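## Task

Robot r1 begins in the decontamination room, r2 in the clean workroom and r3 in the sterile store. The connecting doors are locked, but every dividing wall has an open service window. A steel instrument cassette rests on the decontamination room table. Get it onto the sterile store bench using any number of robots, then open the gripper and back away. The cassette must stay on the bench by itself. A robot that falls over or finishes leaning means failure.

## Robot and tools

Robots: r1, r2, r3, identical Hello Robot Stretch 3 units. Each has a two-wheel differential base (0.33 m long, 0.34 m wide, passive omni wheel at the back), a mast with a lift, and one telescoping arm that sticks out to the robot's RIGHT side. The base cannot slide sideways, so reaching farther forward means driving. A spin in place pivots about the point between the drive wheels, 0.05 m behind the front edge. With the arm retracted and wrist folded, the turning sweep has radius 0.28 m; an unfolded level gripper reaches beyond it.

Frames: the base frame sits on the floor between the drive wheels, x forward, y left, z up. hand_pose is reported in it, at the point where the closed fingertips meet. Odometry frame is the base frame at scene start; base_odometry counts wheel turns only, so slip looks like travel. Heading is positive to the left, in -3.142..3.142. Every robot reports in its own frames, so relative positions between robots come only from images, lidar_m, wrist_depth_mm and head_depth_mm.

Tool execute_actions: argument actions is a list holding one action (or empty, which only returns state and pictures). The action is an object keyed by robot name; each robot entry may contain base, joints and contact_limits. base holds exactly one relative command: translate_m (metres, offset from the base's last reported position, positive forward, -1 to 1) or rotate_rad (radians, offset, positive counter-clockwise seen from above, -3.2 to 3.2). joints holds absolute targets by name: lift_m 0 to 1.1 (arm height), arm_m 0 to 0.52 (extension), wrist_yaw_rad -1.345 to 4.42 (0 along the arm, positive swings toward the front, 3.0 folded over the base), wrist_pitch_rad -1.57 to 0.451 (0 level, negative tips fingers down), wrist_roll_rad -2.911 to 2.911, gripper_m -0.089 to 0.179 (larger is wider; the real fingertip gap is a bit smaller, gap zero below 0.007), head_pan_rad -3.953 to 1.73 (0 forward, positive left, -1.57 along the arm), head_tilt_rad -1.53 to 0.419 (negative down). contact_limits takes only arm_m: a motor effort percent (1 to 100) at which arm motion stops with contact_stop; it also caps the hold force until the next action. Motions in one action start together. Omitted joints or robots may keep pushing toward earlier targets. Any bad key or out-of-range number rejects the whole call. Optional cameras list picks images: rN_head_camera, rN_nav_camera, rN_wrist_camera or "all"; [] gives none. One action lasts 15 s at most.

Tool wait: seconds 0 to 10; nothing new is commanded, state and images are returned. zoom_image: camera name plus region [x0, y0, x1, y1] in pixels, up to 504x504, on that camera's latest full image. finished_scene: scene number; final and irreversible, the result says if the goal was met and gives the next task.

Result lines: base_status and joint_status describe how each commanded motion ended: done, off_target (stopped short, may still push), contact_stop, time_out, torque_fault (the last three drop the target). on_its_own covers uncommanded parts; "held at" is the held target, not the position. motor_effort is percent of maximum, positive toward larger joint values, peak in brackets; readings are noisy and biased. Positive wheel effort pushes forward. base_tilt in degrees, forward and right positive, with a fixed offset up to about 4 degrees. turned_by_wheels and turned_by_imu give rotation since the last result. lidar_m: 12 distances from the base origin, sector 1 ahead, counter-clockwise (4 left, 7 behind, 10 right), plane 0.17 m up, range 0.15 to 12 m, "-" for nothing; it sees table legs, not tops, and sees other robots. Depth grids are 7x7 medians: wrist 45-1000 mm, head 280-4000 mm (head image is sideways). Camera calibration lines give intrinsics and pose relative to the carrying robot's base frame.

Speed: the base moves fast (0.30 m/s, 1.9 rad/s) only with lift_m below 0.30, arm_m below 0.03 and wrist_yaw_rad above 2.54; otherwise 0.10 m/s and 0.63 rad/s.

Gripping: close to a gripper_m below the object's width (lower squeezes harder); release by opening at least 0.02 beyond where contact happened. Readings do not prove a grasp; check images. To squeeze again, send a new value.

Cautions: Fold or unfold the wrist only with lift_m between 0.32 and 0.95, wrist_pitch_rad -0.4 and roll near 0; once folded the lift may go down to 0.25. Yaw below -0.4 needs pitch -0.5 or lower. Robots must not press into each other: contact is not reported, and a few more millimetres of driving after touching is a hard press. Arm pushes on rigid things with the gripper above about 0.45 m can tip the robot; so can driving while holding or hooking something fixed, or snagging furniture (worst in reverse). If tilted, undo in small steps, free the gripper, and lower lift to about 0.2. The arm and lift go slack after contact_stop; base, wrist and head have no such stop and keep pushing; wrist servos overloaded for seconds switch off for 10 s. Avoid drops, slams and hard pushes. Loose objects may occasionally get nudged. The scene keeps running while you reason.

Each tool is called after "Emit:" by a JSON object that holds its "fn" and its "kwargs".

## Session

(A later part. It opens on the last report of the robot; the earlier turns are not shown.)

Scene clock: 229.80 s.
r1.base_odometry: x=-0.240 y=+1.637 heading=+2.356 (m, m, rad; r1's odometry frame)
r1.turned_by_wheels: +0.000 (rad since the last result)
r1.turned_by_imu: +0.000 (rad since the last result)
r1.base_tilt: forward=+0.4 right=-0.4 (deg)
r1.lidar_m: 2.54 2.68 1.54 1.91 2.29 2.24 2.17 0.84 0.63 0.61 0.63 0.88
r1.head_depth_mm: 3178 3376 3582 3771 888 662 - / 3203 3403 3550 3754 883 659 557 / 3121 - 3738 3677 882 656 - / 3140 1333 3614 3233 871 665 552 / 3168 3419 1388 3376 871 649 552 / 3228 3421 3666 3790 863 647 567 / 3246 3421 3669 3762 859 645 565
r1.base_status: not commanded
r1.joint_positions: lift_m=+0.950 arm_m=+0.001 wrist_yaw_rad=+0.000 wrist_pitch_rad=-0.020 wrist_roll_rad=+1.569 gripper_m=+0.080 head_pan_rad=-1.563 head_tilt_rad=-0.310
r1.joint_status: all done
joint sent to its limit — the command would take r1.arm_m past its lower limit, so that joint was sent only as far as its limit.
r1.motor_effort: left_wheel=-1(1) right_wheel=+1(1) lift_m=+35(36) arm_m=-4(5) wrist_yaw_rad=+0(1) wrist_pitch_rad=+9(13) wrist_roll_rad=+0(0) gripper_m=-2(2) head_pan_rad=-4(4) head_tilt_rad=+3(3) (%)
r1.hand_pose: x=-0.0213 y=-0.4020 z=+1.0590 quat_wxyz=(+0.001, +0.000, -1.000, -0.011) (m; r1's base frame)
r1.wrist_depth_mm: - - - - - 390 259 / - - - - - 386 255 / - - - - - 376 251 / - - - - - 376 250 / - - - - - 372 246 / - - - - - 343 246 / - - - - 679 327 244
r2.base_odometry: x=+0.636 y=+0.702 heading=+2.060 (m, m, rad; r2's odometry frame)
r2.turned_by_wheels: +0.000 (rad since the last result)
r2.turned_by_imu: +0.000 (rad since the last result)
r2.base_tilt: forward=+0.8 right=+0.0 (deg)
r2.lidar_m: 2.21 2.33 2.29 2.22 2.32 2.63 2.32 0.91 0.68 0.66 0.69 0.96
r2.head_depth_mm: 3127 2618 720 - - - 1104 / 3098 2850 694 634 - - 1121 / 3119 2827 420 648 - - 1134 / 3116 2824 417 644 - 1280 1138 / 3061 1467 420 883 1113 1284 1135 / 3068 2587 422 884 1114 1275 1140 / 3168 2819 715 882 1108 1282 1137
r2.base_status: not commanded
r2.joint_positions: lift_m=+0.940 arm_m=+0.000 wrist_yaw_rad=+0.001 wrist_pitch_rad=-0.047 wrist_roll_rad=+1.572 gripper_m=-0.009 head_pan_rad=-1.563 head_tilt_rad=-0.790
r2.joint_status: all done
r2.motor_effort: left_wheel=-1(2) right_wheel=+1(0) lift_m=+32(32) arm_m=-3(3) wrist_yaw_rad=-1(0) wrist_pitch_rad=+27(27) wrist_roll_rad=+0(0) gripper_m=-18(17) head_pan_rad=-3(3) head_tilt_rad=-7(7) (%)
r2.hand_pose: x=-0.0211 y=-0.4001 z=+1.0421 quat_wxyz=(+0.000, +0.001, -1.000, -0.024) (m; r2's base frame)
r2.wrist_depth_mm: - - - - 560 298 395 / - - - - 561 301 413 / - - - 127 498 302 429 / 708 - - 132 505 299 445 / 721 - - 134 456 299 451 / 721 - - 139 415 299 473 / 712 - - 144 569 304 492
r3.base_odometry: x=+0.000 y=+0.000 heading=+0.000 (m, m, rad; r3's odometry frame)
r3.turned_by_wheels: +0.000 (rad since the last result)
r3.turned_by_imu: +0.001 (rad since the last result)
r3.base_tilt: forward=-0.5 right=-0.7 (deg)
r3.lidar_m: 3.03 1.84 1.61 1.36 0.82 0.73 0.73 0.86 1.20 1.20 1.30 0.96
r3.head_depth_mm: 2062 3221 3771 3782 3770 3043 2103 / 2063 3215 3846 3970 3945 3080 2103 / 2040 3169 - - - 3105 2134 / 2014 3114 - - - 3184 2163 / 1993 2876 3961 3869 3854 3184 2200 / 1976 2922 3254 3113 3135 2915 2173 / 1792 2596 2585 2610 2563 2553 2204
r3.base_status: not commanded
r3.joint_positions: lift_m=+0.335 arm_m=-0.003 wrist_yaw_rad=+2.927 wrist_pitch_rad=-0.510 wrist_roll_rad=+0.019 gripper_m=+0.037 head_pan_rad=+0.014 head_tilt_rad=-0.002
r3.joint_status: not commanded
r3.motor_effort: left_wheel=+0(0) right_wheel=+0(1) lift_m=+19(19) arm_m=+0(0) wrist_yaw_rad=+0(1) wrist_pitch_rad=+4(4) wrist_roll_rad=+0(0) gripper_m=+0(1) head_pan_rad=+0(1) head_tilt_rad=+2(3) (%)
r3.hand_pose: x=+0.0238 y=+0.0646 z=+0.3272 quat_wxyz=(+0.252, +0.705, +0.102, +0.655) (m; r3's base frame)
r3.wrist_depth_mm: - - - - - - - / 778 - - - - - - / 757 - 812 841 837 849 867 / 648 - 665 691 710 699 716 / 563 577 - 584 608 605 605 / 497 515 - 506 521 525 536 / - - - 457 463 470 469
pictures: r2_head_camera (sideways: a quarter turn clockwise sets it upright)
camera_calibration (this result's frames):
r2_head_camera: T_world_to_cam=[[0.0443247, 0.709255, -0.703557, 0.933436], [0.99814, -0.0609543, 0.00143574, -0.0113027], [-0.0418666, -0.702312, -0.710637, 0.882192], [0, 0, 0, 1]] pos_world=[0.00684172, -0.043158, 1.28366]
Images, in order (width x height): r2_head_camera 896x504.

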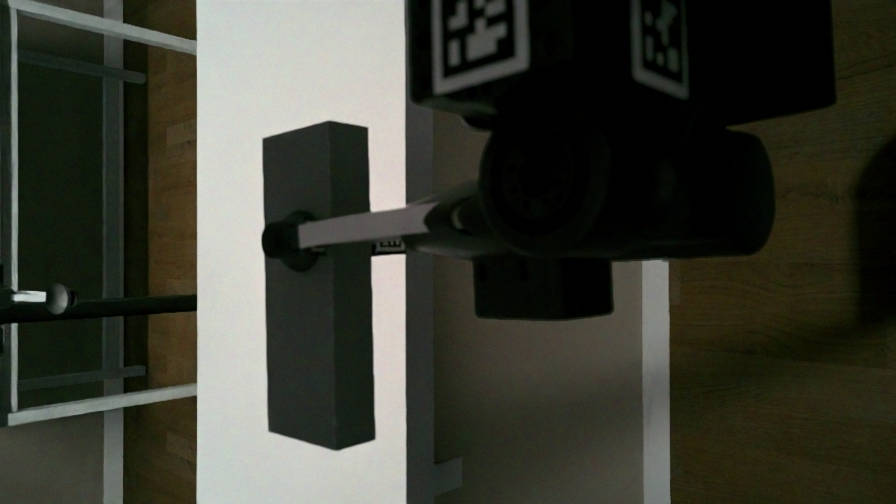

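Emit:
{"fn": "execute_actions", "kwargs": {"actions": [{"r2":{"base":{"rotate_rad":1.55}},"r3":{"base":{"rotate_rad":-0.26},"joints":{"lift_m":0.28}}}], "cameras": []}}

Emit:
{"fn": "execute_actions", "kwargs": {"actions": [{"r2":{"base":{"translate_m":1.0}},"r3":{"base":{"translate_m":1.0}}}], "cameras": []}}

Emit:
{"fn": "execute_actions", "kwargs": {"actions": [{"r2":{"base":{"translate_m":0.6}},"r3":{"base":{"translate_m":0.35}}}], "cameras": []}}

Emit:
{"fn": "execute_actions", "kwargs": {"actions": [{"r2":{"base":{"rotate_rad":1.55},"joints":{"head_tilt_rad":-0.4}},"r3":{"base":{"rotate_rad":1.57}}}], "cameras": ["r2_nav_camera","r3_nav_camera"]}}

Scene clock: 240.50 s.
r1.base_odometry: x=-0.240 y=+1.637 heading=+2.356 (m, m, rad; r1's odometry frame)
r1.turned_by_wheels: +0.000 (rad since the last result)
r1.turned_by_imu: +0.000 (rad since the last result)
r1.base_tilt: forward=+0.4 right=-0.5 (deg)
r1.lidar_m: 2.54 2.68 1.54 1.91 2.30 2.24 2.16 0.84 0.62 0.61 0.63 0.88
r1.head_depth_mm: 3184 3360 3551 3753 889 662 - / 3226 3384 3573 3752 882 659 557 / 3129 - 3609 3756 880 657 - / 3165 3324 3719 3773 869 664 553 / 3195 1211 1264 3378 869 649 551 / 3250 3452 3696 3809 865 647 568 / 3240 3481 3636 3788 858 645 565
r1.base_status: not commanded
r1.joint_positions: lift_m=+0.950 arm_m=+0.001 wrist_yaw_rad=+0.000 wrist_pitch_rad=-0.020 wrist_roll_rad=+1.569 gripper_m=+0.080 head_pan_rad=-1.563 head_tilt_rad=-0.310
r1.joint_status: not commanded
r1.motor_effort: left_wheel=-1(1) right_wheel=+1(1) lift_m=+35(35) arm_m=-4(3) wrist_yaw_rad=+0(1) wrist_pitch_rad=+9(9) wrist_roll_rad=+0(0) gripper_m=-1(1) head_pan_rad=-4(3) head_tilt_rad=+4(4) (%)
r1.hand_pose: x=-0.0213 y=-0.4020 z=+1.0590 quat_wxyz=(+0.001, +0.000, -1.000, -0.011) (m; r1's base frame)
r1.wrist_depth_mm: - - - - - 390 258 / - - - - - 389 254 / - - - - - 379 253 / - - - - - 375 250 / - - - - - 366 248 / - - - - - 343 244 / - - - - 669 322 240
r2.base_odometry: x=+0.636 y=+0.702 heading=-2.673 (m, m, rad; r2's odometry frame)
r2.turned_by_wheels: +1.550 (rad since the last result)
r2.turned_by_imu: +1.574 (rad since the last result)
r2.base_tilt: forward=+0.9 right=+0.1 (deg)
r2.lidar_m: 2.22 2.32 2.63 2.38 0.91 0.68 0.66 0.68 0.95 2.21 2.33 2.29
r2.head_depth_mm: 1827 1830 1852 - - - 1106 / 1922 2215 2116 1883 - - 1123 / 1937 2210 419 1816 - - 1137 / 1963 2222 417 1813 - 1291 1139 / 1959 2229 421 1762 1495 1292 1139 / 1943 2220 421 1756 1488 1286 1141 / 1926 2210 2183 1760 1494 1297 1140
r2.base_status: done
r2.joint_positions: lift_m=+0.940 arm_m=+0.000 wrist_yaw_rad=+0.001 wrist_pitch_rad=-0.047 wrist_roll_rad=+1.572 gripper_m=-0.009 head_pan_rad=-1.563 head_tilt_rad=-0.790
r2.joint_status: not commanded
r2.motor_effort: left_wheel=-2(7) right_wheel=+1(3) lift_m=+31(32) arm_m=-3(3) wrist_yaw_rad=-1(1) wrist_pitch_rad=+27(27) wrist_roll_rad=+0(0) gripper_m=-17(17) head_pan_rad=-3(3) head_tilt_rad=-7(6) (%)
r2.hand_pose: x=-0.0211 y=-0.4001 z=+1.0421 quat_wxyz=(+0.000, +0.000, -1.000, -0.024) (m; r2's base frame)
r2.wrist_depth_mm: - - - - - - - / - - - - - - - / - - - 127 - - - / - - - 131 - - - / - - - 135 - - - / - - - 139 - - - / - - - 144 - - -
r3.base_odometry: x=+0.000 y=+0.000 heading=-0.260 (m, m, rad; r3's odometry frame)
r3.turned_by_wheels: -0.260 (rad since the last result)
r3.turned_by_imu: -0.263 (rad since the last result)
r3.base_tilt: forward=-0.4 right=-0.8 (deg)
r3.lidar_m: 2.37 2.20 1.64 1.61 0.99 0.75 0.73 0.76 1.09 1.20 1.26 0.97
r3.head_depth_mm: 2085 3251 3856 3940 2327 1290 1025 / 2055 3205 3959 3969 3997 2312 2129 / 2030 3136 3939 - - 3126 2122 / 2017 3144 3989 - - 3222 2155 / 1985 3072 - - - 3208 2152 / 1990 3016 - - - 3224 2171 / 1954 3021 - - - 3290 2200
r3.base_status: done
r3.joint_positions: lift_m=+0.280 arm_m=-0.003 wrist_yaw_rad=+2.927 wrist_pitch_rad=-0.512 wrist_roll_rad=+0.019 gripper_m=+0.037 head_pan_rad=+0.014 head_tilt_rad=-0.002
r3.joint_status: all done
r3.motor_effort: left_wheel=+2(13) right_wheel=-3(9) lift_m=+14(15) arm_m=+0(0) wrist_yaw_rad=-1(1) wrist_pitch_rad=+4(4) wrist_roll_rad=+0(0) gripper_m=-1(1) head_pan_rad=+0(0) head_tilt_rad=+3(2) (%)
r3.hand_pose: x=+0.0238 y=+0.0644 z=+0.2726 quat_wxyz=(+0.252, +0.705, +0.103, +0.655) (m; r3's base frame)
r3.wrist_depth_mm: - - - - - - - / 831 - 878 907 921 946 - / 686 - 722 740 747 743 769 / 583 - 597 604 614 618 641 / 500 504 - 521 524 528 542 / - - - 441 463 453 468 / - - - 411 400 413 417
pictures: none
No camera images: the call's "cameras" was empty. Leave "cameras" out to get every camera's image.

Scene clock: 251.43 s.
r1.base_odometry: x=-0.240 y=+1.637 heading=+2.356 (m, m, rad; r1's odometry frame)
r1.turned_by_wheels: +0.000 (rad since the last result)
r1.turned_by_imu: +0.001 (rad since the last result)
r1.base_tilt: forward=+0.3 right=-0.5 (deg)
r1.lidar_m: 2.54 2.68 1.54 1.91 2.29 2.24 2.16 0.84 0.63 0.60 0.63 0.88
r1.head_depth_mm: 3172 3374 3600 3787 889 662 - / 3202 3381 3608 3709 884 660 556 / 3112 - 3665 3755 880 658 - / 3129 3332 3713 3764 871 664 552 / 3177 3405 3552 3635 869 650 552 / 3220 3383 3606 3771 865 649 567 / 3240 3448 3633 3711 859 645 564
r1.base_status: not commanded
r1.joint_positions: lift_m=+0.950 arm_m=+0.001 wrist_yaw_rad=+0.000 wrist_pitch_rad=-0.020 wrist_roll_rad=+1.569 gripper_m=+0.080 head_pan_rad=-1.563 head_tilt_rad=-0.310
r1.joint_status: not commanded
r1.motor_effort: left_wheel=-1(1) right_wheel=+1(1) lift_m=+35(35) arm_m=-4(4) wrist_yaw_rad=+0(0) wrist_pitch_rad=+9(9) wrist_roll_rad=+0(0) gripper_m=-1(1) head_pan_rad=-4(4) head_tilt_rad=+4(3) (%)
r1.hand_pose: x=-0.0213 y=-0.4020 z=+1.0590 quat_wxyz=(+0.001, +0.000, -1.000, -0.011) (m; r1's base frame)
r1.wrist_depth_mm: - - - - - 393 259 / - - - - - 390 254 / - - - - - 377 252 / - - - - - 368 249 / - - - - - 369 248 / - - - - - 342 245 / - - - - 675 325 243
r2.base_odometry: x=-0.257 y=+0.251 heading=-2.674 (m, m, rad; r2's odometry frame)
r2.turned_by_wheels: +0.000 (rad since the last result)
r2.turned_by_imu: -0.001 (rad since the last result)
r2.base_tilt: forward=+0.8 right=+0.2 (deg)
r2.lidar_m: 1.21 1.27 1.75 2.53 2.32 1.72 1.66 1.74 2.32 2.25 1.66 1.25
r2.head_depth_mm: 1981 2253 2169 - - - 1107 / 1985 2265 2105 1873 - - 1120 / 1977 2247 419 1812 - - 1135 / 1961 2245 417 1822 - 1295 1137 / 1960 2244 421 1777 1485 1290 1131 / 1939 2233 422 1769 1490 1289 1138 / 1963 2212 2175 1764 1499 1287 1133
r2.base_status: done
r2.joint_positions: lift_m=+0.940 arm_m=+0.000 wrist_yaw_rad=+0.001 wrist_pitch_rad=-0.047 wrist_roll_rad=+1.572 gripper_m=-0.009 head_pan_rad=-1.563 head_tilt_rad=-0.790
r2.joint_status: not commanded
r2.motor_effort: left_wheel=-2(3) right_wheel=+1(4) lift_m=+32(32) arm_m=-3(3) wrist_yaw_rad=-1(0) wrist_pitch_rad=+27(27) wrist_roll_rad=+0(0) gripper_m=-18(17) head_pan_rad=-3(3) head_tilt_rad=-7(7) (%)
r2.hand_pose: x=-0.0211 y=-0.4001 z=+1.0421 quat_wxyz=(+0.000, +0.000, -1.000, -0.024) (m; r2's base frame)
r2.wrist_depth_mm: - - - - - - - / - - - - - - - / - - - 127 - - - / - - - 130 - - - / - - - 135 - - - / - - - 138 - - - / - - - 144 - - -
r3.base_odometry: x=+0.966 y=-0.257 heading=-0.260 (m, m, rad; r3's odometry frame)
r3.turned_by_wheels: +0.000 (rad since the last result)
r3.turned_by_imu: +0.000 (rad since the last result)
r3.base_tilt: forward=-0.4 right=-0.6 (deg)
r3.lidar_m: 1.42 2.13 1.62 1.58 1.65 1.77 1.73 1.69 0.31 0.30 1.00 1.38
r3.head_depth_mm: 2052 2945 2893 2915 2984 2567 1305 / 2042 2931 2932 2956 2987 2989 2105 / 2053 2932 2979 2939 3029 2977 2144 / 2023 2990 3002 3027 3015 3063 2162 / 1983 2973 3010 3018 3047 3055 2161 / 1979 2984 3002 3053 3025 3030 2198 / 1933 2995 3041 3045 3093 3119 2198
r3.base_status: done
r3.joint_positions: lift_m=+0.280 arm_m=-0.003 wrist_yaw_rad=+2.927 wrist_pitch_rad=-0.512 wrist_roll_rad=+0.019 gripper_m=+0.037 head_pan_rad=+0.014 head_tilt_rad=-0.002
r3.joint_status: not commanded
r3.motor_effort: left_wheel=+2(15) right_wheel=-3(6) lift_m=+14(14) arm_m=+0(0) wrist_yaw_rad=+1(0) wrist_pitch_rad=+4(4) wrist_roll_rad=+0(0) gripper_m=+0(1) head_pan_rad=+1(0) head_tilt_rad=+2(3) (%)
r3.hand_pose: x=+0.0238 y=+0.0644 z=+0.2725 quat_wxyz=(+0.252, +0.705, +0.103, +0.655) (m; r3's base frame)
r3.wrist_depth_mm: - - - - - - - / 828 - 887 932 939 977 992 / 687 - 706 724 739 755 771 / 584 - 590 604 606 619 639 / 502 503 - 535 525 527 550 / - - - 444 452 469 466 / - - - 408 405 407 413
pictures: none
No camera images: the call's "cameras" was empty. Leave "cameras" out to get every camera's image.

Scene clock: 258.40 s.
r1.base_odometry: x=-0.240 y=+1.637 heading=+2.356 (m, m, rad; r1's odometry frame)
r1.turned_by_wheels: +0.000 (rad since the last result)
r1.turned_by_imu: +0.000 (rad since the last result)
r1.base_tilt: forward=+0.4 right=-0.5 (deg)
r1.lidar_m: 2.52 2.68 1.55 1.91 2.29 2.24 2.16 0.84 0.63 0.61 0.63 0.88
r1.head_depth_mm: 3191 3383 3589 3728 890 662 - / 3165 3351 3577 3722 880 659 558 / 3149 - 3637 3767 881 656 - / 3153 - 3633 3191 872 664 552 / 3169 3454 3643 3813 869 650 551 / 3226 3409 3666 3733 863 646 566 / 3255 3414 3666 3790 857 645 563
r1.base_status: not commanded
r1.joint_positions: lift_m=+0.950 arm_m=+0.001 wrist_yaw_rad=+0.000 wrist_pitch_rad=-0.020 wrist_roll_rad=+1.569 gripper_m=+0.080 head_pan_rad=-1.563 head_tilt_rad=-0.310
r1.joint_status: not commanded
r1.motor_effort: left_wheel=-1(1) right_wheel=+1(1) lift_m=+35(35) arm_m=-4(4) wrist_yaw_rad=-1(0) wrist_pitch_rad=+9(9) wrist_roll_rad=+0(0) gripper_m=-1(1) head_pan_rad=-4(3) head_tilt_rad=+3(3) (%)
r1.hand_pose: x=-0.0213 y=-0.4020 z=+1.0590 quat_wxyz=(+0.001, +0.000, -1.000, -0.011) (m; r1's base frame)
r1.wrist_depth_mm: - - - - - 392 258 / - - - - - 385 255 / - - - - - 385 253 / - - - - - 371 251 / - - - - - 364 247 / - - - - - 343 245 / - - - - 669 322 243
r2.base_odometry: x=-0.792 y=-0.020 heading=-2.674 (m, m, rad; r2's odometry frame)
r2.turned_by_wheels: +0.000 (rad since the last result)
r2.turned_by_imu: -0.001 (rad since the last result)
r2.base_tilt: forward=+0.9 right=+0.0 (deg)
r2.lidar_m: 0.61 0.64 0.88 2.51 2.63 2.34 2.27 2.36 2.33 2.24 0.85 0.63
r2.head_depth_mm: 1997 2270 2181 - - - 1106 / 1994 2257 2122 1863 - - 1119 / 1977 2265 419 1806 - - 1134 / 1976 2251 417 1820 - 1291 1133 / 1964 2249 421 1765 1495 1291 1134 / 1962 2228 421 1765 1493 1287 1141 / 1897 1861 1737 1728 1496 1288 1139
r2.base_status: done
r2.joint_positions: lift_m=+0.940 arm_m=+0.000 wrist_yaw_rad=+0.001 wrist_pitch_rad=-0.047 wrist_roll_rad=+1.572 gripper_m=-0.009 head_pan_rad=-1.563 head_tilt_rad=-0.790
r2.joint_status: not commanded
r2.motor_effort: left_wheel=-1(4) right_wheel=+0(4) lift_m=+32(31) arm_m=-3(3) wrist_yaw_rad=-1(1) wrist_pitch_rad=+27(27) wrist_roll_rad=+0(0) gripper_m=-18(18) head_pan_rad=-3(3) head_tilt_rad=-6(7) (%)
r2.hand_pose: x=-0.0211 y=-0.4001 z=+1.0421 quat_wxyz=(+0.000, +0.000, -1.000, -0.024) (m; r2's base frame)
r2.wrist_depth_mm: - - - - - - - / - - - - - - - / - - - 127 - - - / - - - 131 - - - / - - - 135 - - - / - - - 138 - - - / - - - 144 - - -
r3.base_odometry: x=+1.305 y=-0.347 heading=-0.260 (m, m, rad; r3's odometry frame)
r3.turned_by_wheels: +0.000 (rad since the last result)
r3.turned_by_imu: +0.001 (rad since the last result)
r3.base_tilt: forward=-0.4 right=-0.7 (deg)
r3.lidar_m: 2.69 2.12 1.60 1.56 1.64 2.14 2.08 0.50 1.00 0.97 1.02 1.05
r3.head_depth_mm: 2067 2584 2590 2612 2637 2595 2088 / 2055 2606 2608 2645 2661 2660 2109 / 2022 2613 2595 2610 2638 2676 2130 / 2001 2631 2623 2616 2679 2671 2150 / 1992 2626 2647 2676 2658 2716 2183 / 1984 2659 2684 2660 2704 2699 2184 / 1948 2663 2696 2684 2679 2709 2171
r3.base_status: done
r3.joint_positions: lift_m=+0.280 arm_m=-0.003 wrist_yaw_rad=+2.927 wrist_pitch_rad=-0.512 wrist_roll_rad=+0.019 gripper_m=+0.037 head_pan_rad=+0.014 head_tilt_rad=-0.002
r3.joint_status: not commanded
r3.motor_effort: left_wheel=+3(16) right_wheel=-2(5) lift_m=+14(14) arm_m=+0(0) wrist_yaw_rad=+0(2) wrist_pitch_rad=+4(4) wrist_roll_rad=+0(0) gripper_m=-1(1) head_pan_rad=+0(0) head_tilt_rad=+2(2) (%)
r3.hand_pose: x=+0.0238 y=+0.0644 z=+0.2725 quat_wxyz=(+0.252, +0.705, +0.103, +0.655) (m; r3's base frame)
r3.wrist_depth_mm: - - - - - - - / 830 - 890 931 922 974 990 / 692 - 727 726 730 752 769 / 580 - 595 598 616 629 632 / 499 505 - 526 526 529 539 / - - - 438 458 460 464 / - - - 400 403 410 413
pictures: none
No camera images: the call's "cameras" was empty. Leave "cameras" out to get every camera's image.

Scene clock: 261.80 s.
r1.base_odometry: x=-0.240 y=+1.637 heading=+2.356 (m, m, rad; r1's odometry frame)
r1.turned_by_wheels: +0.000 (rad since the last result)
r1.turned_by_imu: +0.000 (rad since the last result)
r1.base_tilt: forward=+0.4 right=-0.5 (deg)
r1.lidar_m: 2.53 2.68 1.54 1.91 2.30 2.24 2.16 0.84 0.62 0.60 0.63 0.88
r1.head_depth_mm: 3201 3356 3607 3719 888 661 - / 3173 3401 3601 3734 884 659 556 / 3136 - 3633 3710 880 656 - / 3138 - 3671 3668 871 666 552 / 3185 3490 3691 3784 868 651 552 / 3236 3411 3639 3749 864 649 566 / 3239 3453 3618 3809 858 645 564
r1.base_status: not commanded
r1.joint_positions: lift_m=+0.950 arm_m=+0.001 wrist_yaw_rad=+0.000 wrist_pitch_rad=-0.020 wrist_roll_rad=+1.569 gripper_m=+0.080 head_pan_rad=-1.563 head_tilt_rad=-0.310
r1.joint_status: not commanded
r1.motor_effort: left_wheel=-1(1) right_wheel=+1(1) lift_m=+35(35) arm_m=-3(3) wrist_yaw_rad=+0(0) wrist_pitch_rad=+9(9) wrist_roll_rad=+0(0) gripper_m=-1(1) head_pan_rad=-4(4) head_tilt_rad=+3(3) (%)
r1.hand_pose: x=-0.0213 y=-0.4020 z=+1.0590 quat_wxyz=(+0.001, +0.000, -1.000, -0.011) (m; r1's base frame)
r1.wrist_depth_mm: - - - - - 392 261 / - - - - - 387 255 / - - - - - 378 251 / - - - - - 376 251 / - - - - - 368 247 / - - - - - 343 244 / - - - - 691 328 242
r2.base_odometry: x=-0.792 y=-0.020 heading=-1.124 (m, m, rad; r2's odometry frame)
r2.turned_by_wheels: +1.550 (rad since the last result)
r2.turned_by_imu: +1.574 (rad since the last result)
r2.base_tilt: forward=+0.8 right=+0.0 (deg)
r2.lidar_m: 2.44 2.61 2.34 2.27 2.36 2.34 2.26 0.86 0.63 0.61 0.63 0.87
r2.head_depth_mm: 3054 3272 3550 3060 733 594 - / 3063 3250 3436 2908 706 586 - / 3019 3216 2883 2516 430 587 - / 3022 3254 3385 2603 432 572 - / 3036 3251 3349 3155 434 572 837 / 3003 3237 3365 3164 436 573 836 / 2985 3224 3391 2953 748 593 833
r2.base_status: done
r2.joint_positions: lift_m=+0.940 arm_m=+0.000 wrist_yaw_rad=+0.001 wrist_pitch_rad=-0.047 wrist_roll_rad=+1.572 gripper_m=-0.009 head_pan_rad=-1.563 head_tilt_rad=-0.408
r2.joint_status: all done
r2.motor_effort: left_wheel=-2(7) right_wheel=+1(4) lift_m=+32(32) arm_m=-3(3) wrist_yaw_rad=+0(1) wrist_pitch_rad=+27(27) wrist_roll_rad=+0(0) gripper_m=-18(17) head_pan_rad=-3(3) head_tilt_rad=+6(44) (%)
r2.hand_pose: x=-0.0212 y=-0.4001 z=+1.0421 quat_wxyz=(+0.000, +0.000, -1.000, -0.024) (m; r2's base frame)
r2.wrist_depth_mm: - - - - 555 299 210 / - - - - 561 300 216 / - - - 127 498 299 224 / - - - 131 499 302 228 / - - - 134 450 299 236 / - - - 139 411 304 243 / - - - 144 562 281 252
r3.base_odometry: x=+1.305 y=-0.347 heading=+1.310 (m, m, rad; r3's odometry frame)
r3.turned_by_wheels: +1.570 (rad since the last result)
r3.turned_by_imu: +1.586 (rad since the last result)
r3.base_tilt: forward=-0.4 right=-0.8 (deg)
r3.lidar_m: 1.56 1.64 2.14 2.08 0.50 1.00 0.97 1.02 1.05 2.70 2.13 1.60
r3.head_depth_mm: 1471 1475 1543 - - 1510 1516 / 1479 1487 1505 - - 1527 1523 / 1471 1503 1500 - 2026 1531 1529 / 1492 1498 1521 - - 1536 1539 / 1500 1516 1509 1618 1554 1558 1549 / 1498 1521 1525 1531 1539 1554 1551 / 1519 1515 1530 1542 1545 1555 1578
r3.base_status: done
r3.joint_positions: lift_m=+0.280 arm_m=-0.003 wrist_yaw_rad=+2.927 wrist_pitch_rad=-0.512 wrist_roll_rad=+0.019 gripper_m=+0.037 head_pan_rad=+0.014 head_tilt_rad=-0.002
r3.joint_status: not commanded
r3.motor_effort: left_wheel=-3(13) right_wheel=+1(11) lift_m=+14(14) arm_m=+0(0) wrist_yaw_rad=+0(1) wrist_pitch_rad=+4(3) wrist_roll_rad=+0(0) gripper_m=-1(1) head_pan_rad=-1(0) head_tilt_rad=+2(3) (%)
r3.hand_pose: x=+0.0238 y=+0.0644 z=+0.2725 quat_wxyz=(+0.252, +0.705, +0.103, +0.655) (m; r3's base frame)
r3.wrist_depth_mm: - - - - - - - / 836 - 912 910 919 949 991 / 636 - 714 726 754 754 783 / 517 - 594 609 616 619 620 / 493 508 - 537 528 533 536 / - - - 442 455 455 469 / - - - 404 404 413 420
pictures: r2_nav_camera (sideways: a quarter turn counterclockwise sets it upright), r3_nav_camera (sideways: a quarter turn counterclockwise sets it upright)
camera_calibration (this result's frames):
r2_nav_camera: T_world_to_cam=[[-0.0329496, -0.347888, 0.936957, -1.17127], [-0.999453, 0.0140007, -0.029949, 0.0963696], [-0.00269912, -0.937431, -0.348159, 0.414247], [0, 0, 0, 1]] pos_world=[0.0588421, -0.0204922, 1.24454]
r3_nav_camera: T_world_to_cam=[[0.00423663, 0.00778653, 0.999961, -1.26018], [0.0128359, -0.999888, 0.00773158, 0.0418361], [0.999909, 0.0128026, -0.0043361, -0.042692], [0, 0, 0, 1]] pos_world=[0.04749, 0.0521904, 1.25962]
Images, in order (width x height): r2_nav_camera 672x504, r3_nav_camera 672x504.

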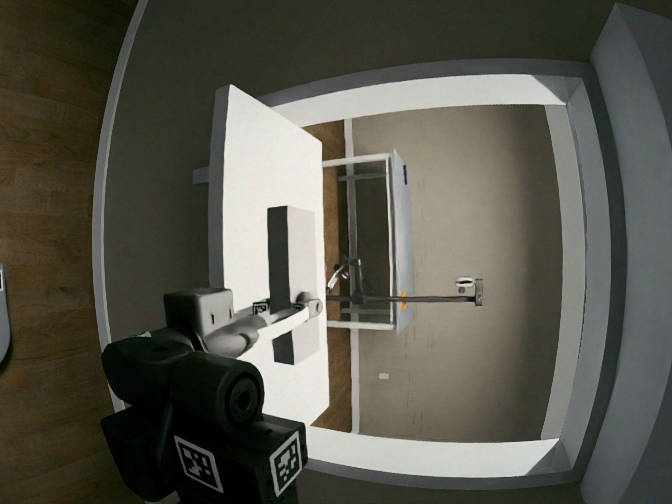

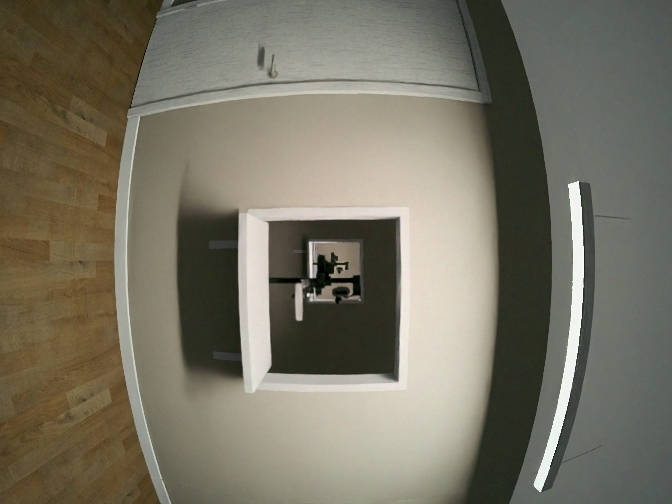

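Emit:
{"fn": "execute_actions", "kwargs": {"actions": [{"r3":{"base":{"translate_m":0.9}}}], "cameras": []}}

Emit:
{"fn": "execute_actions", "kwargs": {"actions": [{"r3":{"base":{"rotate_rad":1.56},"joints":{"lift_m":0.9,"wrist_pitch_rad":-0.4,"head_pan_rad":-1.57,"head_tilt_rad":-0.8}}}], "cameras": []}}

Emit:
{"fn": "execute_actions", "kwargs": {"actions": [{"r3":{"base":{"translate_m":-0.24},"joints":{"wrist_yaw_rad":0,"gripper_m":0.1}},"r2":{"joints":{"arm_m":0.4}}}], "cameras": []}}

Emit:
{"fn": "execute_actions", "kwargs": {"actions": [{"r3":{"joints":{"wrist_pitch_rad":0,"wrist_roll_rad":1.57,"lift_m":0.93}}}], "cameras": ["r3_head_camera","r3_wrist_camera"]}}

Scene clock: 271.97 s.
r1.base_odometry: x=-0.240 y=+1.637 heading=+2.356 (m, m, rad; r1's odometry frame)
r1.turned_by_wheels: +0.000 (rad since the last result)
r1.turned_by_imu: +0.000 (rad since the last result)
r1.base_tilt: forward=+0.3 right=-0.5 (deg)
r1.lidar_m: 2.53 2.68 1.54 1.91 2.30 2.24 2.17 0.84 0.62 0.61 0.63 0.88
r1.head_depth_mm: 3188 3356 3610 3731 887 661 - / 3166 3394 3609 3745 884 657 556 / 3129 - 3661 3804 879 656 - / 3140 - 3729 3652 871 664 552 / 3190 3472 3644 3758 870 651 552 / 3210 3451 3638 3765 863 648 566 / 3259 3463 3652 3779 859 646 565
r1.base_status: not commanded
r1.joint_positions: lift_m=+0.950 arm_m=+0.001 wrist_yaw_rad=+0.000 wrist_pitch_rad=-0.020 wrist_roll_rad=+1.569 gripper_m=+0.080 head_pan_rad=-1.563 head_tilt_rad=-0.310
r1.joint_status: not commanded
r1.motor_effort: left_wheel=-1(1) right_wheel=+1(1) lift_m=+35(35) arm_m=-3(4) wrist_yaw_rad=-1(0) wrist_pitch_rad=+9(9) wrist_roll_rad=+0(0) gripper_m=-2(2) head_pan_rad=-4(4) head_tilt_rad=+3(4) (%)
r1.hand_pose: x=-0.0213 y=-0.4020 z=+1.0590 quat_wxyz=(+0.001, +0.000, -1.000, -0.011) (m; r1's base frame)
r1.wrist_depth_mm: - - - - - 394 261 / - - - - - 386 254 / - - - - - 384 252 / - - - - - 377 249 / - - - - - 369 246 / - - - - - 338 245 / - - - - 670 324 242
r2.base_odometry: x=-0.792 y=-0.020 heading=-1.124 (m, m, rad; r2's odometry frame)
r2.turned_by_wheels: +0.000 (rad since the last result)
r2.turned_by_imu: +0.001 (rad since the last result)
r2.base_tilt: forward=+0.8 right=+0.1 (deg)
r2.lidar_m: 2.44 2.63 2.35 2.27 2.36 2.34 2.26 0.86 0.63 0.61 0.63 0.87
r2.head_depth_mm: 3064 3270 3582 3093 732 596 - / 2999 3186 3462 1563 704 585 - / 2994 3248 3316 3104 430 587 - / 3014 3246 3384 3084 433 572 - / 3026 3229 3406 3169 435 571 838 / 2970 3272 3330 3126 436 572 835 / 3014 3208 3365 3000 748 595 831
r2.base_status: not commanded
r2.joint_positions: lift_m=+0.940 arm_m=+0.000 wrist_yaw_rad=+0.001 wrist_pitch_rad=-0.047 wrist_roll_rad=+1.572 gripper_m=-0.009 head_pan_rad=-1.563 head_tilt_rad=-0.408
r2.joint_status: not commanded
r2.motor_effort: left_wheel=-2(2) right_wheel=+1(1) lift_m=+32(31) arm_m=-3(3) wrist_yaw_rad=+0(0) wrist_pitch_rad=+27(27) wrist_roll_rad=+0(0) gripper_m=-17(18) head_pan_rad=-3(3) head_tilt_rad=+6(6) (%)
r2.hand_pose: x=-0.0212 y=-0.4001 z=+1.0421 quat_wxyz=(+0.000, +0.000, -1.000, -0.024) (m; r2's base frame)
r2.wrist_depth_mm: - - - - 565 297 210 / - - - - 564 300 216 / - - - 128 507 300 224 / - - - 131 504 302 229 / - - - 134 456 302 235 / - - - 138 408 302 242 / - - - 144 563 282 251
r3.base_odometry: x=+1.537 y=+0.523 heading=+1.310 (m, m, rad; r3's odometry frame)
r3.turned_by_wheels: +0.000 (rad since the last result)
r3.turned_by_imu: +0.000 (rad since the last result)
r3.base_tilt: forward=-0.3 right=-0.8 (deg)
r3.lidar_m: 0.66 0.69 0.97 2.05 2.15 1.28 1.88 1.61 2.81 2.24 0.90 0.68
r3.head_depth_mm: 594 666 3568 3544 3561 3027 722 / 595 657 3583 3596 1176 3085 732 / 598 648 3531 1462 3605 2954 738 / 601 640 3610 - 3679 3180 746 / 603 632 3659 3568 3655 3233 751 / 605 621 3625 3623 3625 2674 694 / 610 606 611 612 618 620 624
r3.base_status: done
r3.joint_positions: lift_m=+0.280 arm_m=-0.003 wrist_yaw_rad=+2.927 wrist_pitch_rad=-0.512 wrist_roll_rad=+0.019 gripper_m=+0.037 head_pan_rad=+0.014 head_tilt_rad=-0.002
r3.joint_status: not commanded
r3.motor_effort: left_wheel=-3(12) right_wheel=+1(10) lift_m=+14(14) arm_m=+0(0) wrist_yaw_rad=+0(2) wrist_pitch_rad=+4(3) wrist_roll_rad=+0(0) gripper_m=+0(1) head_pan_rad=+0(0) head_tilt_rad=+2(3) (%)
r3.hand_pose: x=+0.0238 y=+0.0644 z=+0.2725 quat_wxyz=(+0.252, +0.705, +0.103, +0.655) (m; r3's base frame)
r3.wrist_depth_mm: - - - - - 882 675 / 821 - 898 913 937 875 678 / 692 - 714 726 741 749 676 / 579 - 606 600 611 621 635 / 495 498 - 525 530 532 539 / - - - 440 462 463 464 / - - - 399 400 417 410
pictures: none
No camera images: the call's "cameras" was empty. Leave "cameras" out to get every camera's image.

Scene clock: 278.43 s.
r1.base_odometry: x=-0.240 y=+1.637 heading=+2.356 (m, m, rad; r1's odometry frame)
r1.turned_by_wheels: +0.000 (rad since the last result)
r1.turned_by_imu: +0.000 (rad since the last result)
r1.base_tilt: forward=+0.4 right=-0.4 (deg)
r1.lidar_m: 2.54 2.69 1.54 1.91 2.30 2.25 2.16 0.84 0.62 0.61 0.63 0.88
r1.head_depth_mm: 3154 3345 3555 3690 888 662 - / 3169 3390 3600 3731 884 658 557 / 3127 - 3682 3743 882 657 - / 3140 - 3671 3640 870 664 552 / 3162 3491 3652 3750 867 649 552 / 3242 3425 3624 3787 863 645 566 / 3227 3456 3637 3780 858 644 564
r1.base_status: not commanded
r1.joint_positions: lift_m=+0.950 arm_m=+0.001 wrist_yaw_rad=+0.000 wrist_pitch_rad=-0.020 wrist_roll_rad=+1.569 gripper_m=+0.080 head_pan_rad=-1.563 head_tilt_rad=-0.310
r1.joint_status: not commanded
r1.motor_effort: left_wheel=-1(1) right_wheel=+1(1) lift_m=+35(35) arm_m=-3(4) wrist_yaw_rad=+0(0) wrist_pitch_rad=+9(9) wrist_roll_rad=+0(0) gripper_m=-2(1) head_pan_rad=-3(4) head_tilt_rad=+3(3) (%)
r1.hand_pose: x=-0.0213 y=-0.4020 z=+1.0590 quat_wxyz=(+0.001, +0.000, -1.000, -0.011) (m; r1's base frame)
r1.wrist_depth_mm: - - - - - 392 257 / - - - - - 389 256 / - - - - - 383 254 / - - - - - 379 249 / - - - - - 372 247 / - - - - - 342 243 / - - - - 674 325 240
r2.base_odometry: x=-0.792 y=-0.020 heading=-1.124 (m, m, rad; r2's odometry frame)
r2.turned_by_wheels: +0.000 (rad since the last result)
r2.turned_by_imu: +0.000 (rad since the last result)
r2.base_tilt: forward=+0.6 right=+0.0 (deg)
r2.lidar_m: 2.42 2.62 2.34 2.27 2.35 2.35 2.26 0.86 0.63 0.61 0.63 0.87
r2.head_depth_mm: 3051 3244 3573 3065 732 593 - / 3039 3256 3409 2910 706 586 - / 2973 1367 1486 2933 429 587 - / 3044 3169 2924 3118 433 570 - / 2986 3213 3391 3098 435 571 836 / 3006 3228 3373 3168 437 573 834 / 3004 3212 3377 3009 747 593 834
r2.base_status: not commanded
r2.joint_positions: lift_m=+0.940 arm_m=+0.000 wrist_yaw_rad=+0.001 wrist_pitch_rad=-0.047 wrist_roll_rad=+1.572 gripper_m=-0.009 head_pan_rad=-1.563 head_tilt_rad=-0.408
r2.joint_status: not commanded
r2.motor_effort: left_wheel=+0(1) right_wheel=+1(1) lift_m=+32(31) arm_m=-3(3) wrist_yaw_rad=-1(1) wrist_pitch_rad=+27(27) wrist_roll_rad=-1(0) gripper_m=-18(17) head_pan_rad=-3(3) head_tilt_rad=+6(6) (%)
r2.hand_pose: x=-0.0212 y=-0.4001 z=+1.0421 quat_wxyz=(+0.000, +0.000, -1.000, -0.024) (m; r2's base frame)
r2.wrist_depth_mm: - - - - 557 298 211 / - - - - 568 298 215 / - - - 127 502 302 223 / - - - 130 498 301 228 / - - - 135 449 299 236 / - - - 138 412 300 242 / - - - 144 567 282 251
r3.base_odometry: x=+1.537 y=+0.523 heading=+2.870 (m, m, rad; r3's odometry frame)
r3.turned_by_wheels: +1.560 (rad since the last result)
r3.turned_by_imu: +1.584 (rad since the last result)
r3.base_tilt: forward=-0.5 right=-0.7 (deg)
r3.lidar_m: 2.05 2.14 1.27 1.88 1.60 2.81 2.31 0.90 0.68 0.66 0.69 0.96
r3.head_depth_mm: 3193 885 691 880 - 1229 1121 / 3231 892 694 901 - 1227 1126 / 3132 901 701 901 1022 - - / 3233 905 706 908 1023 - 1164 / 3318 913 711 902 1053 1249 1145 / 3217 2710 715 901 1134 1304 1149 / 628 657 728 899 1137 1309 1141
r3.base_status: done
r3.joint_positions: lift_m=+0.900 arm_m=-0.003 wrist_yaw_rad=+2.927 wrist_pitch_rad=-0.421 wrist_roll_rad=+0.019 gripper_m=+0.037 head_pan_rad=-1.563 head_tilt_rad=-0.790
r3.joint_status: all done
r3.motor_effort: left_wheel=-3(13) right_wheel=+0(8) lift_m=+23(24) arm_m=+0(0) wrist_yaw_rad=+0(0) wrist_pitch_rad=+6(6) wrist_roll_rad=+0(0) gripper_m=+0(1) head_pan_rad=-2(34) head_tilt_rad=-6(53) (%)
r3.hand_pose: x=+0.0264 y=+0.0765 z=+0.9117 quat_wxyz=(+0.222, +0.709, +0.071, +0.665) (m; r3's base frame)
r3.wrist_depth_mm: - - - - - - - / - - - - - - - / - - - - - - - / - - - - - - - / - - - - - - - / - - - - - - - / - - - - - - -
pictures: none
No camera images: the call's "cameras" was empty. Leave "cameras" out to get every camera's image.

Scene clock: 282.57 s.
r1.base_odometry: x=-0.240 y=+1.637 heading=+2.356 (m, m, rad; r1's odometry frame)
r1.turned_by_wheels: +0.000 (rad since the last result)
r1.turned_by_imu: +0.000 (rad since the last result)
r1.base_tilt: forward=+0.4 right=-0.5 (deg)
r1.lidar_m: 2.54 2.68 1.55 1.91 2.29 2.24 2.16 0.84 0.62 0.61 0.63 0.88
r1.head_depth_mm: 3206 3375 3602 3750 887 660 - / 3174 3363 3579 3719 885 658 557 / 3148 - 3664 3743 881 656 - / 3141 - 3726 3659 870 664 553 / 3158 3476 3674 3755 869 650 552 / 3230 3446 3665 3823 864 648 568 / 3201 3466 3611 3786 856 643 566
r1.base_status: not commanded
r1.joint_positions: lift_m=+0.950 arm_m=+0.001 wrist_yaw_rad=+0.000 wrist_pitch_rad=-0.020 wrist_roll_rad=+1.569 gripper_m=+0.080 head_pan_rad=-1.563 head_tilt_rad=-0.310
r1.joint_status: not commanded
r1.motor_effort: left_wheel=-1(1) right_wheel=+1(1) lift_m=+35(35) arm_m=-3(4) wrist_yaw_rad=+0(0) wrist_pitch_rad=+9(9) wrist_roll_rad=+0(0) gripper_m=-1(0) head_pan_rad=-3(3) head_tilt_rad=+3(3) (%)
r1.hand_pose: x=-0.0213 y=-0.4020 z=+1.0590 quat_wxyz=(+0.001, +0.000, -1.000, -0.011) (m; r1's base frame)
r1.wrist_depth_mm: - - - - - 391 260 / - - - - - 389 258 / - - - - - 379 251 / - - - - - 376 251 / - - - - - 369 249 / - - - - - 341 243 / - - - - 678 325 241
r2.base_odometry: x=-0.792 y=-0.020 heading=-1.124 (m, m, rad; r2's odometry frame)
r2.turned_by_wheels: +0.000 (rad since the last result)
r2.turned_by_imu: +0.000 (rad since the last result)
r2.base_tilt: forward=+0.8 right=+0.1 (deg)
r2.lidar_m: 2.44 2.62 2.34 2.27 2.36 2.34 2.26 0.86 0.63 0.61 0.63 0.87
r2.head_depth_mm: 3059 3289 3482 3473 - 573 854 / 3053 3286 3375 - 707 586 847 / 3022 3261 2856 - 738 588 844 / 3012 3272 2778 - 738 589 843 / 2920 1363 1180 1566 743 591 838 / 3001 3208 2992 3162 746 593 833 / 3028 3215 3407 3036 748 574 832
r2.base_status: not commanded
r2.joint_positions: lift_m=+0.940 arm_m=+0.400 wrist_yaw_rad=+0.001 wrist_pitch_rad=-0.047 wrist_roll_rad=+1.572 gripper_m=-0.009 head_pan_rad=-1.563 head_tilt_rad=-0.408
r2.joint_status: all done
r2.motor_effort: left_wheel=-2(1) right_wheel=+1(1) lift_m=+32(32) arm_m=+3(3) wrist_yaw_rad=+0(0) wrist_pitch_rad=+27(27) wrist_roll_rad=+0(1) gripper_m=-17(17) head_pan_rad=-3(3) head_tilt_rad=+5(6) (%)
r2.hand_pose: x=-0.0212 y=-0.7995 z=+1.0421 quat_wxyz=(+0.000, +0.000, -1.000, -0.024) (m; r2's base frame)
r2.wrist_depth_mm: - - - - - - 202 / - - - - - - 202 / - - - 127 - - 204 / - - 889 131 920 931 202 / - - - 135 - - 203 / - - - 140 - - 203 / - - - 145 - 280 204
r3.base_odometry: x=+1.768 y=+0.458 heading=+2.870 (m, m, rad; r3's odometry frame)
r3.turned_by_wheels: +0.000 (rad since the last result)
r3.turned_by_imu: +0.001 (rad since the last result)
r3.base_tilt: forward=-0.5 right=-0.9 (deg)
r3.lidar_m: 2.29 2.40 1.37 1.88 1.97 2.56 2.28 0.89 0.67 0.65 0.68 0.95
r3.head_depth_mm: 3221 883 690 865 - - 1090 / 3219 856 695 866 - - 1108 / 3228 537 698 629 - - 1108 / 3116 537 705 647 1124 1292 1142 / 668 538 711 770 1125 1296 1148 / 3212 889 717 889 1120 1295 1146 / 3244 2813 720 886 1124 1289 1151
r3.base_status: done
r3.joint_positions: lift_m=+0.900 arm_m=-0.003 wrist_yaw_rad=+0.002 wrist_pitch_rad=-0.421 wrist_roll_rad=+0.019 gripper_m=+0.100 head_pan_rad=-1.563 head_tilt_rad=-0.790
r3.joint_status: all done
r3.motor_effort: left_wheel=-3(10) right_wheel=+1(1) lift_m=+23(23) arm_m=+0(0) wrist_yaw_rad=-3(3) wrist_pitch_rad=+6(6) wrist_roll_rad=+0(0) gripper_m=+0(94) head_pan_rad=-3(3) head_tilt_rad=-6(6) (%)
r3.hand_pose: x=-0.0211 y=-0.3664 z=+0.9117 quat_wxyz=(+0.685, +0.147, -0.698, -0.149) (m; r3's base frame)
r3.wrist_depth_mm: - - - - - - 455 / 440 445 459 476 495 504 440 / 334 342 347 354 363 369 376 / 323 318 308 305 305 306 303 / 585 575 566 550 537 530 516 / 671 694 634 637 626 601 591 / 769 789 737 735 711 697 690
pictures: none
No camera images: the call's "cameras" was empty. Leave "cameras" out to get every camera's image.

Scene clock: 284.00 s.
r1.base_odometry: x=-0.240 y=+1.637 heading=+2.356 (m, m, rad; r1's odometry frame)
r1.turned_by_wheels: +0.000 (rad since the last result)
r1.turned_by_imu: +0.000 (rad since the last result)
r1.base_tilt: forward=+0.4 right=-0.5 (deg)
r1.lidar_m: 2.53 2.68 1.54 1.91 2.29 2.24 2.16 0.84 0.62 0.61 0.63 0.88
r1.head_depth_mm: 3195 3361 3593 3777 887 660 - / 3160 3377 3630 3718 883 660 557 / 3103 - 3656 3742 880 657 - / 3145 - 3702 3650 872 664 553 / 3149 3465 3679 3779 868 651 551 / 3239 3421 3658 3790 863 647 566 / 3251 3433 3657 3794 858 646 565
r1.base_status: not commanded
r1.joint_positions: lift_m=+0.950 arm_m=+0.001 wrist_yaw_rad=+0.000 wrist_pitch_rad=-0.020 wrist_roll_rad=+1.569 gripper_m=+0.080 head_pan_rad=-1.563 head_tilt_rad=-0.310
r1.joint_status: not commanded
r1.motor_effort: left_wheel=-1(1) right_wheel=+1(1) lift_m=+35(35) arm_m=-4(4) wrist_yaw_rad=+0(0) wrist_pitch_rad=+9(9) wrist_roll_rad=+0(0) gripper_m=-1(0) head_pan_rad=-3(4) head_tilt_rad=+3(4) (%)
r1.hand_pose: x=-0.0213 y=-0.4020 z=+1.0590 quat_wxyz=(+0.001, +0.000, -1.000, -0.011) (m; r1's base frame)
r1.wrist_depth_mm: - - - - - 394 259 / - - - - - 390 255 / - - - - - 379 252 / - - - - - 375 250 / - - - - - 369 246 / - - - - - 340 245 / - - - - 680 325 241
r2.base_odometry: x=-0.792 y=-0.020 heading=-1.124 (m, m, rad; r2's odometry frame)
r2.turned_by_wheels: +0.000 (rad since the last result)
r2.turned_by_imu: +0.000 (rad since the last result)
r2.base_tilt: forward=+1.0 right=+0.1 (deg)
r2.lidar_m: 2.44 2.62 2.35 2.27 2.36 2.34 2.26 0.86 0.63 0.61 0.63 0.87
r2.head_depth_mm: 3028 3262 3538 3475 - 573 855 / 3017 3259 3463 - 706 586 850 / 3022 3233 2872 - 738 586 847 / 3058 3277 2906 - 739 589 841 / 2942 1347 1157 1585 742 588 840 / 3000 3162 3359 3174 743 592 832 / 2978 3228 3349 3008 749 575 831
r2.base_status: not commanded
r2.joint_positions: lift_m=+0.940 arm_m=+0.400 wrist_yaw_rad=+0.001 wrist_pitch_rad=-0.047 wrist_roll_rad=+1.572 gripper_m=-0.009 head_pan_rad=-1.563 head_tilt_rad=-0.408
r2.joint_status: not commanded
r2.motor_effort: left_wheel=-1(2) right_wheel=+1(1) lift_m=+31(32) arm_m=+3(3) wrist_yaw_rad=+0(0) wrist_pitch_rad=+27(27) wrist_roll_rad=+0(0) gripper_m=-18(17) head_pan_rad=-3(3) head_tilt_rad=+6(6) (%)
r2.hand_pose: x=-0.0212 y=-0.7995 z=+1.0421 quat_wxyz=(+0.000, +0.000, -1.000, -0.024) (m; r2's base frame)
r2.wrist_depth_mm: - - - - - - 203 / - - - - - - 202 / - - - 127 - - 202 / - - 884 131 - 923 202 / - - - 135 - - 203 / - - - 139 - - 205 / - - - 144 - 277 203
r3.base_odometry: x=+1.768 y=+0.458 heading=+2.870 (m, m, rad; r3's odometry frame)
r3.turned_by_wheels: +0.000 (rad since the last result)
r3.turned_by_imu: +0.000 (rad since the last result)
r3.base_tilt: forward=-0.6 right=-0.8 (deg)
r3.lidar_m: 2.29 2.39 1.37 1.88 1.97 2.56 2.28 0.89 0.67 0.65 0.68 0.95
r3.head_depth_mm: 3212 889 691 - - - 1093 / 3252 859 696 864 - - 1132 / 3302 536 713 630 - - 1135 / 3131 537 707 867 - 1288 1141 / 668 536 713 892 1125 1295 1140 / 3199 889 715 888 1123 1295 1145 / 3228 2842 717 892 1123 1289 1145
r3.base_status: not commanded
r3.joint_positions: lift_m=+0.930 arm_m=-0.003 wrist_yaw_rad=+0.002 wrist_pitch_rad=-0.025 wrist_roll_rad=+1.567 gripper_m=+0.100 head_pan_rad=-1.563 head_tilt_rad=-0.790
r3.joint_status: all done
r3.motor_effort: left_wheel=-3(2) right_wheel=+2(2) lift_m=+23(25) arm_m=-1(0) wrist_yaw_rad=-2(2) wrist_pitch_rad=+7(6) wrist_roll_rad=+2(4) gripper_m=+0(0) head_pan_rad=-2(2) head_tilt_rad=-6(7) (%)
r3.hand_pose: x=-0.0209 y=-0.3980 z=+1.0376 quat_wxyz=(+0.002, +0.001, -1.000, -0.013) (m; r3's base frame)
r3.wrist_depth_mm: - - - - 604 319 238 / - - - - 592 314 249 / - - - 598 580 309 258 / - - - 351 572 309 424 / - - - - 709 291 440 / 740 - - - 640 286 464 / 723 - - - 537 316 476
pictures: r3_head_camera (sideways: a quarter turn clockwise sets it upright), r3_wrist_camera
camera_calibration (this result's frames):
r3_head_camera: T_world_to_cam=[[0.0471561, 0.733788, -0.67774, 0.904711], [0.998887, -0.0344684, 0.0321823, -0.0512258], [0.000254378, -0.678503, -0.734597, 0.916755], [0, 0, 0, 1]] pos_world=[0.00827294, -0.0436107, 1.28825]
r3_wrist_camera: T_world_to_cam=[[-0.0356951, 0.0377975, -0.998648, 1.0421], [0.976334, 0.214604, -0.026775, 0.155702], [0.213302, -0.97597, -0.0445633, -0.174512], [0, 0, 0, 1]] pos_world=[-0.0775961, -0.243121, 1.03708]
Images, in order (width x height): r3_head_camera 896x504, r3_wrist_camera 644x364.

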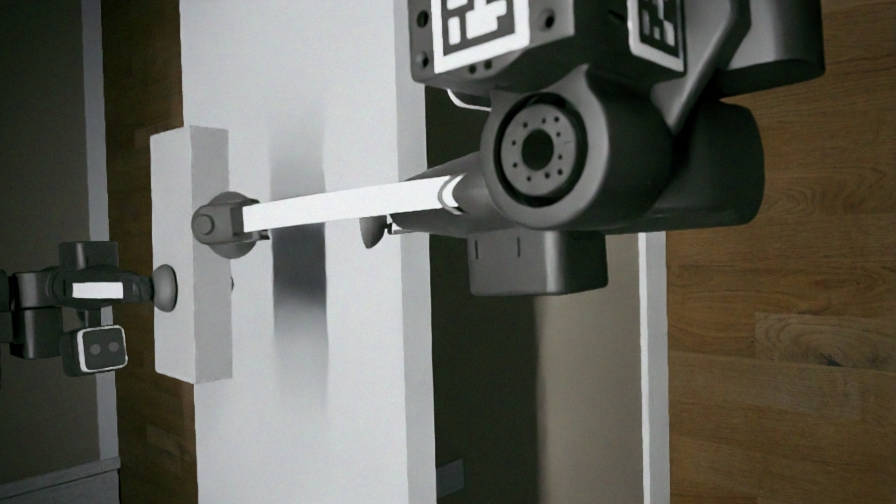

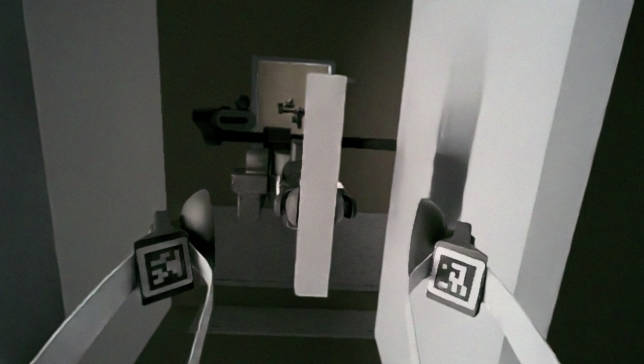

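Emit:
{"fn": "execute_actions", "kwargs": {"actions": [{"r3":{"joints":{"arm_m":0.13,"lift_m":0.92}}}], "cameras": ["r3_wrist_camera"]}}

Scene clock: 288.53 s.
r1.base_odometry: x=-0.240 y=+1.637 heading=+2.356 (m, m, rad; r1's odometry frame)
r1.turned_by_wheels: +0.000 (rad since the last result)
r1.turned_by_imu: +0.000 (rad since the last result)
r1.base_tilt: forward=+0.3 right=-0.5 (deg)
r1.lidar_m: 2.54 2.68 1.55 1.91 2.30 2.24 2.16 0.84 0.63 0.61 0.63 0.88
r1.head_depth_mm: 3176 3377 3591 3745 890 661 - / 3176 3382 3611 3689 882 658 557 / 3140 - 3674 3704 879 656 - / 3115 3931 3675 3649 871 665 552 / 3169 3474 3671 3801 869 651 551 / 3254 3393 3646 3800 863 647 567 / 3206 3422 3625 3798 858 645 566
r1.base_status: not commanded
r1.joint_positions: lift_m=+0.950 arm_m=+0.001 wrist_yaw_rad=+0.000 wrist_pitch_rad=-0.020 wrist_roll_rad=+1.569 gripper_m=+0.080 head_pan_rad=-1.563 head_tilt_rad=-0.310
r1.joint_status: not commanded
r1.motor_effort: left_wheel=-1(1) right_wheel=+1(1) lift_m=+35(35) arm_m=-4(4) wrist_yaw_rad=-1(0) wrist_pitch_rad=+9(9) wrist_roll_rad=+0(0) gripper_m=-1(1) head_pan_rad=-4(3) head_tilt_rad=+3(4) (%)
r1.hand_pose: x=-0.0213 y=-0.4020 z=+1.0590 quat_wxyz=(+0.001, +0.000, -1.000, -0.011) (m; r1's base frame)
r1.wrist_depth_mm: - - - - - 395 258 / - - - - - 386 254 / - - - - - 379 252 / - - - - - 372 252 / - - - - - 368 245 / - - - - - 344 245 / - - - - 673 324 242
r2.base_odometry: x=-0.792 y=-0.020 heading=-1.124 (m, m, rad; r2's odometry frame)
r2.turned_by_wheels: +0.000 (rad since the last result)
r2.turned_by_imu: +0.000 (rad since the last result)
r2.base_tilt: forward=+0.7 right=+0.1 (deg)
r2.lidar_m: 2.44 2.62 2.34 2.27 2.36 2.34 2.26 0.86 0.63 0.61 0.64 0.87
r2.head_depth_mm: 2986 3286 3550 3525 - 572 850 / 3046 3225 3437 - 706 586 848 / 3061 3265 2887 - 736 588 846 / 3079 3244 2597 - 738 589 845 / 2990 1355 1038 1564 743 590 837 / 3026 3203 2965 3093 745 592 836 / 2999 3232 3363 2979 747 576 829
r2.base_status: not commanded
r2.joint_positions: lift_m=+0.940 arm_m=+0.400 wrist_yaw_rad=+0.001 wrist_pitch_rad=-0.047 wrist_roll_rad=+1.572 gripper_m=-0.009 head_pan_rad=-1.563 head_tilt_rad=-0.408
r2.joint_status: not commanded
r2.motor_effort: left_wheel=-1(2) right_wheel=+1(1) lift_m=+31(31) arm_m=+3(3) wrist_yaw_rad=+0(1) wrist_pitch_rad=+27(27) wrist_roll_rad=+0(1) gripper_m=-17(16) head_pan_rad=-3(3) head_tilt_rad=+6(6) (%)
r2.hand_pose: x=-0.0212 y=-0.7995 z=+1.0421 quat_wxyz=(+0.000, +0.000, -1.000, -0.024) (m; r2's base frame)
r2.wrist_depth_mm: - - - - - - 202 / - - - - - - 202 / - - - 127 - - 202 / - - 889 131 - 919 203 / - - - 135 - - 203 / - - - 139 - - 203 / - - - 144 - 280 203
r3.base_odometry: x=+1.768 y=+0.458 heading=+2.870 (m, m, rad; r3's odometry frame)
r3.turned_by_wheels: +0.000 (rad since the last result)
r3.turned_by_imu: +0.001 (rad since the last result)
r3.base_tilt: forward=-0.6 right=-0.7 (deg)
r3.lidar_m: 2.28 2.40 1.37 1.88 1.97 2.56 2.27 0.89 0.67 0.65 0.68 0.95
r3.head_depth_mm: 3214 2781 - 946 1120 1267 1124 / 3284 2823 - - 1133 1284 1131 / 3231 537 - - 1119 1284 1137 / 3154 536 754 920 1120 1295 1136 / 669 536 708 891 1119 1284 1143 / 3188 891 714 891 1118 1292 1151 / 3260 2844 719 887 1122 1293 1150
r3.base_status: not commanded
r3.joint_positions: lift_m=+0.920 arm_m=+0.130 wrist_yaw_rad=+0.001 wrist_pitch_rad=-0.024 wrist_roll_rad=+1.568 gripper_m=+0.100 head_pan_rad=-1.563 head_tilt_rad=-0.790
r3.joint_status: all done
r3.motor_effort: left_wheel=-3(2) right_wheel=+1(1) lift_m=+14(21) arm_m=+3(2) wrist_yaw_rad=-1(2) wrist_pitch_rad=+7(7) wrist_roll_rad=+2(2) gripper_m=+0(0) head_pan_rad=-2(2) head_tilt_rad=-6(6) (%)
r3.hand_pose: x=-0.0211 y=-0.5302 z=+1.0285 quat_wxyz=(+0.002, +0.001, -1.000, -0.012) (m; r3's base frame)
r3.wrist_depth_mm: - - - - - 303 204 / - - - 154 - 298 203 / - - - 158 - 295 203 / - - 459 167 536 293 199 / - - 460 173 - 278 197 / - - - 181 - 251 196 / - - - 191 508 303 194
pictures: r3_wrist_camera
camera_calibration (this result's frames):
r3_wrist_camera: T_world_to_cam=[[-0.0352699, 0.0366142, -0.998707, 1.03747], [0.976473, 0.213989, -0.0266395, 0.18353], [0.212737, -0.97615, -0.0433001, -0.305387], [0, 0, 0, 1]] pos_world=[-0.0776532, -0.375363, 1.02779]
Images, in order (width x height): r3_wrist_camera 644x364.

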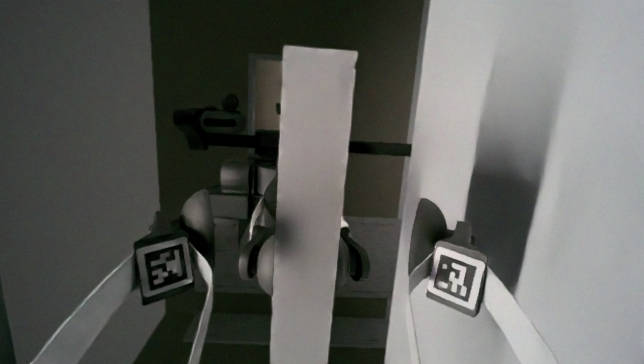

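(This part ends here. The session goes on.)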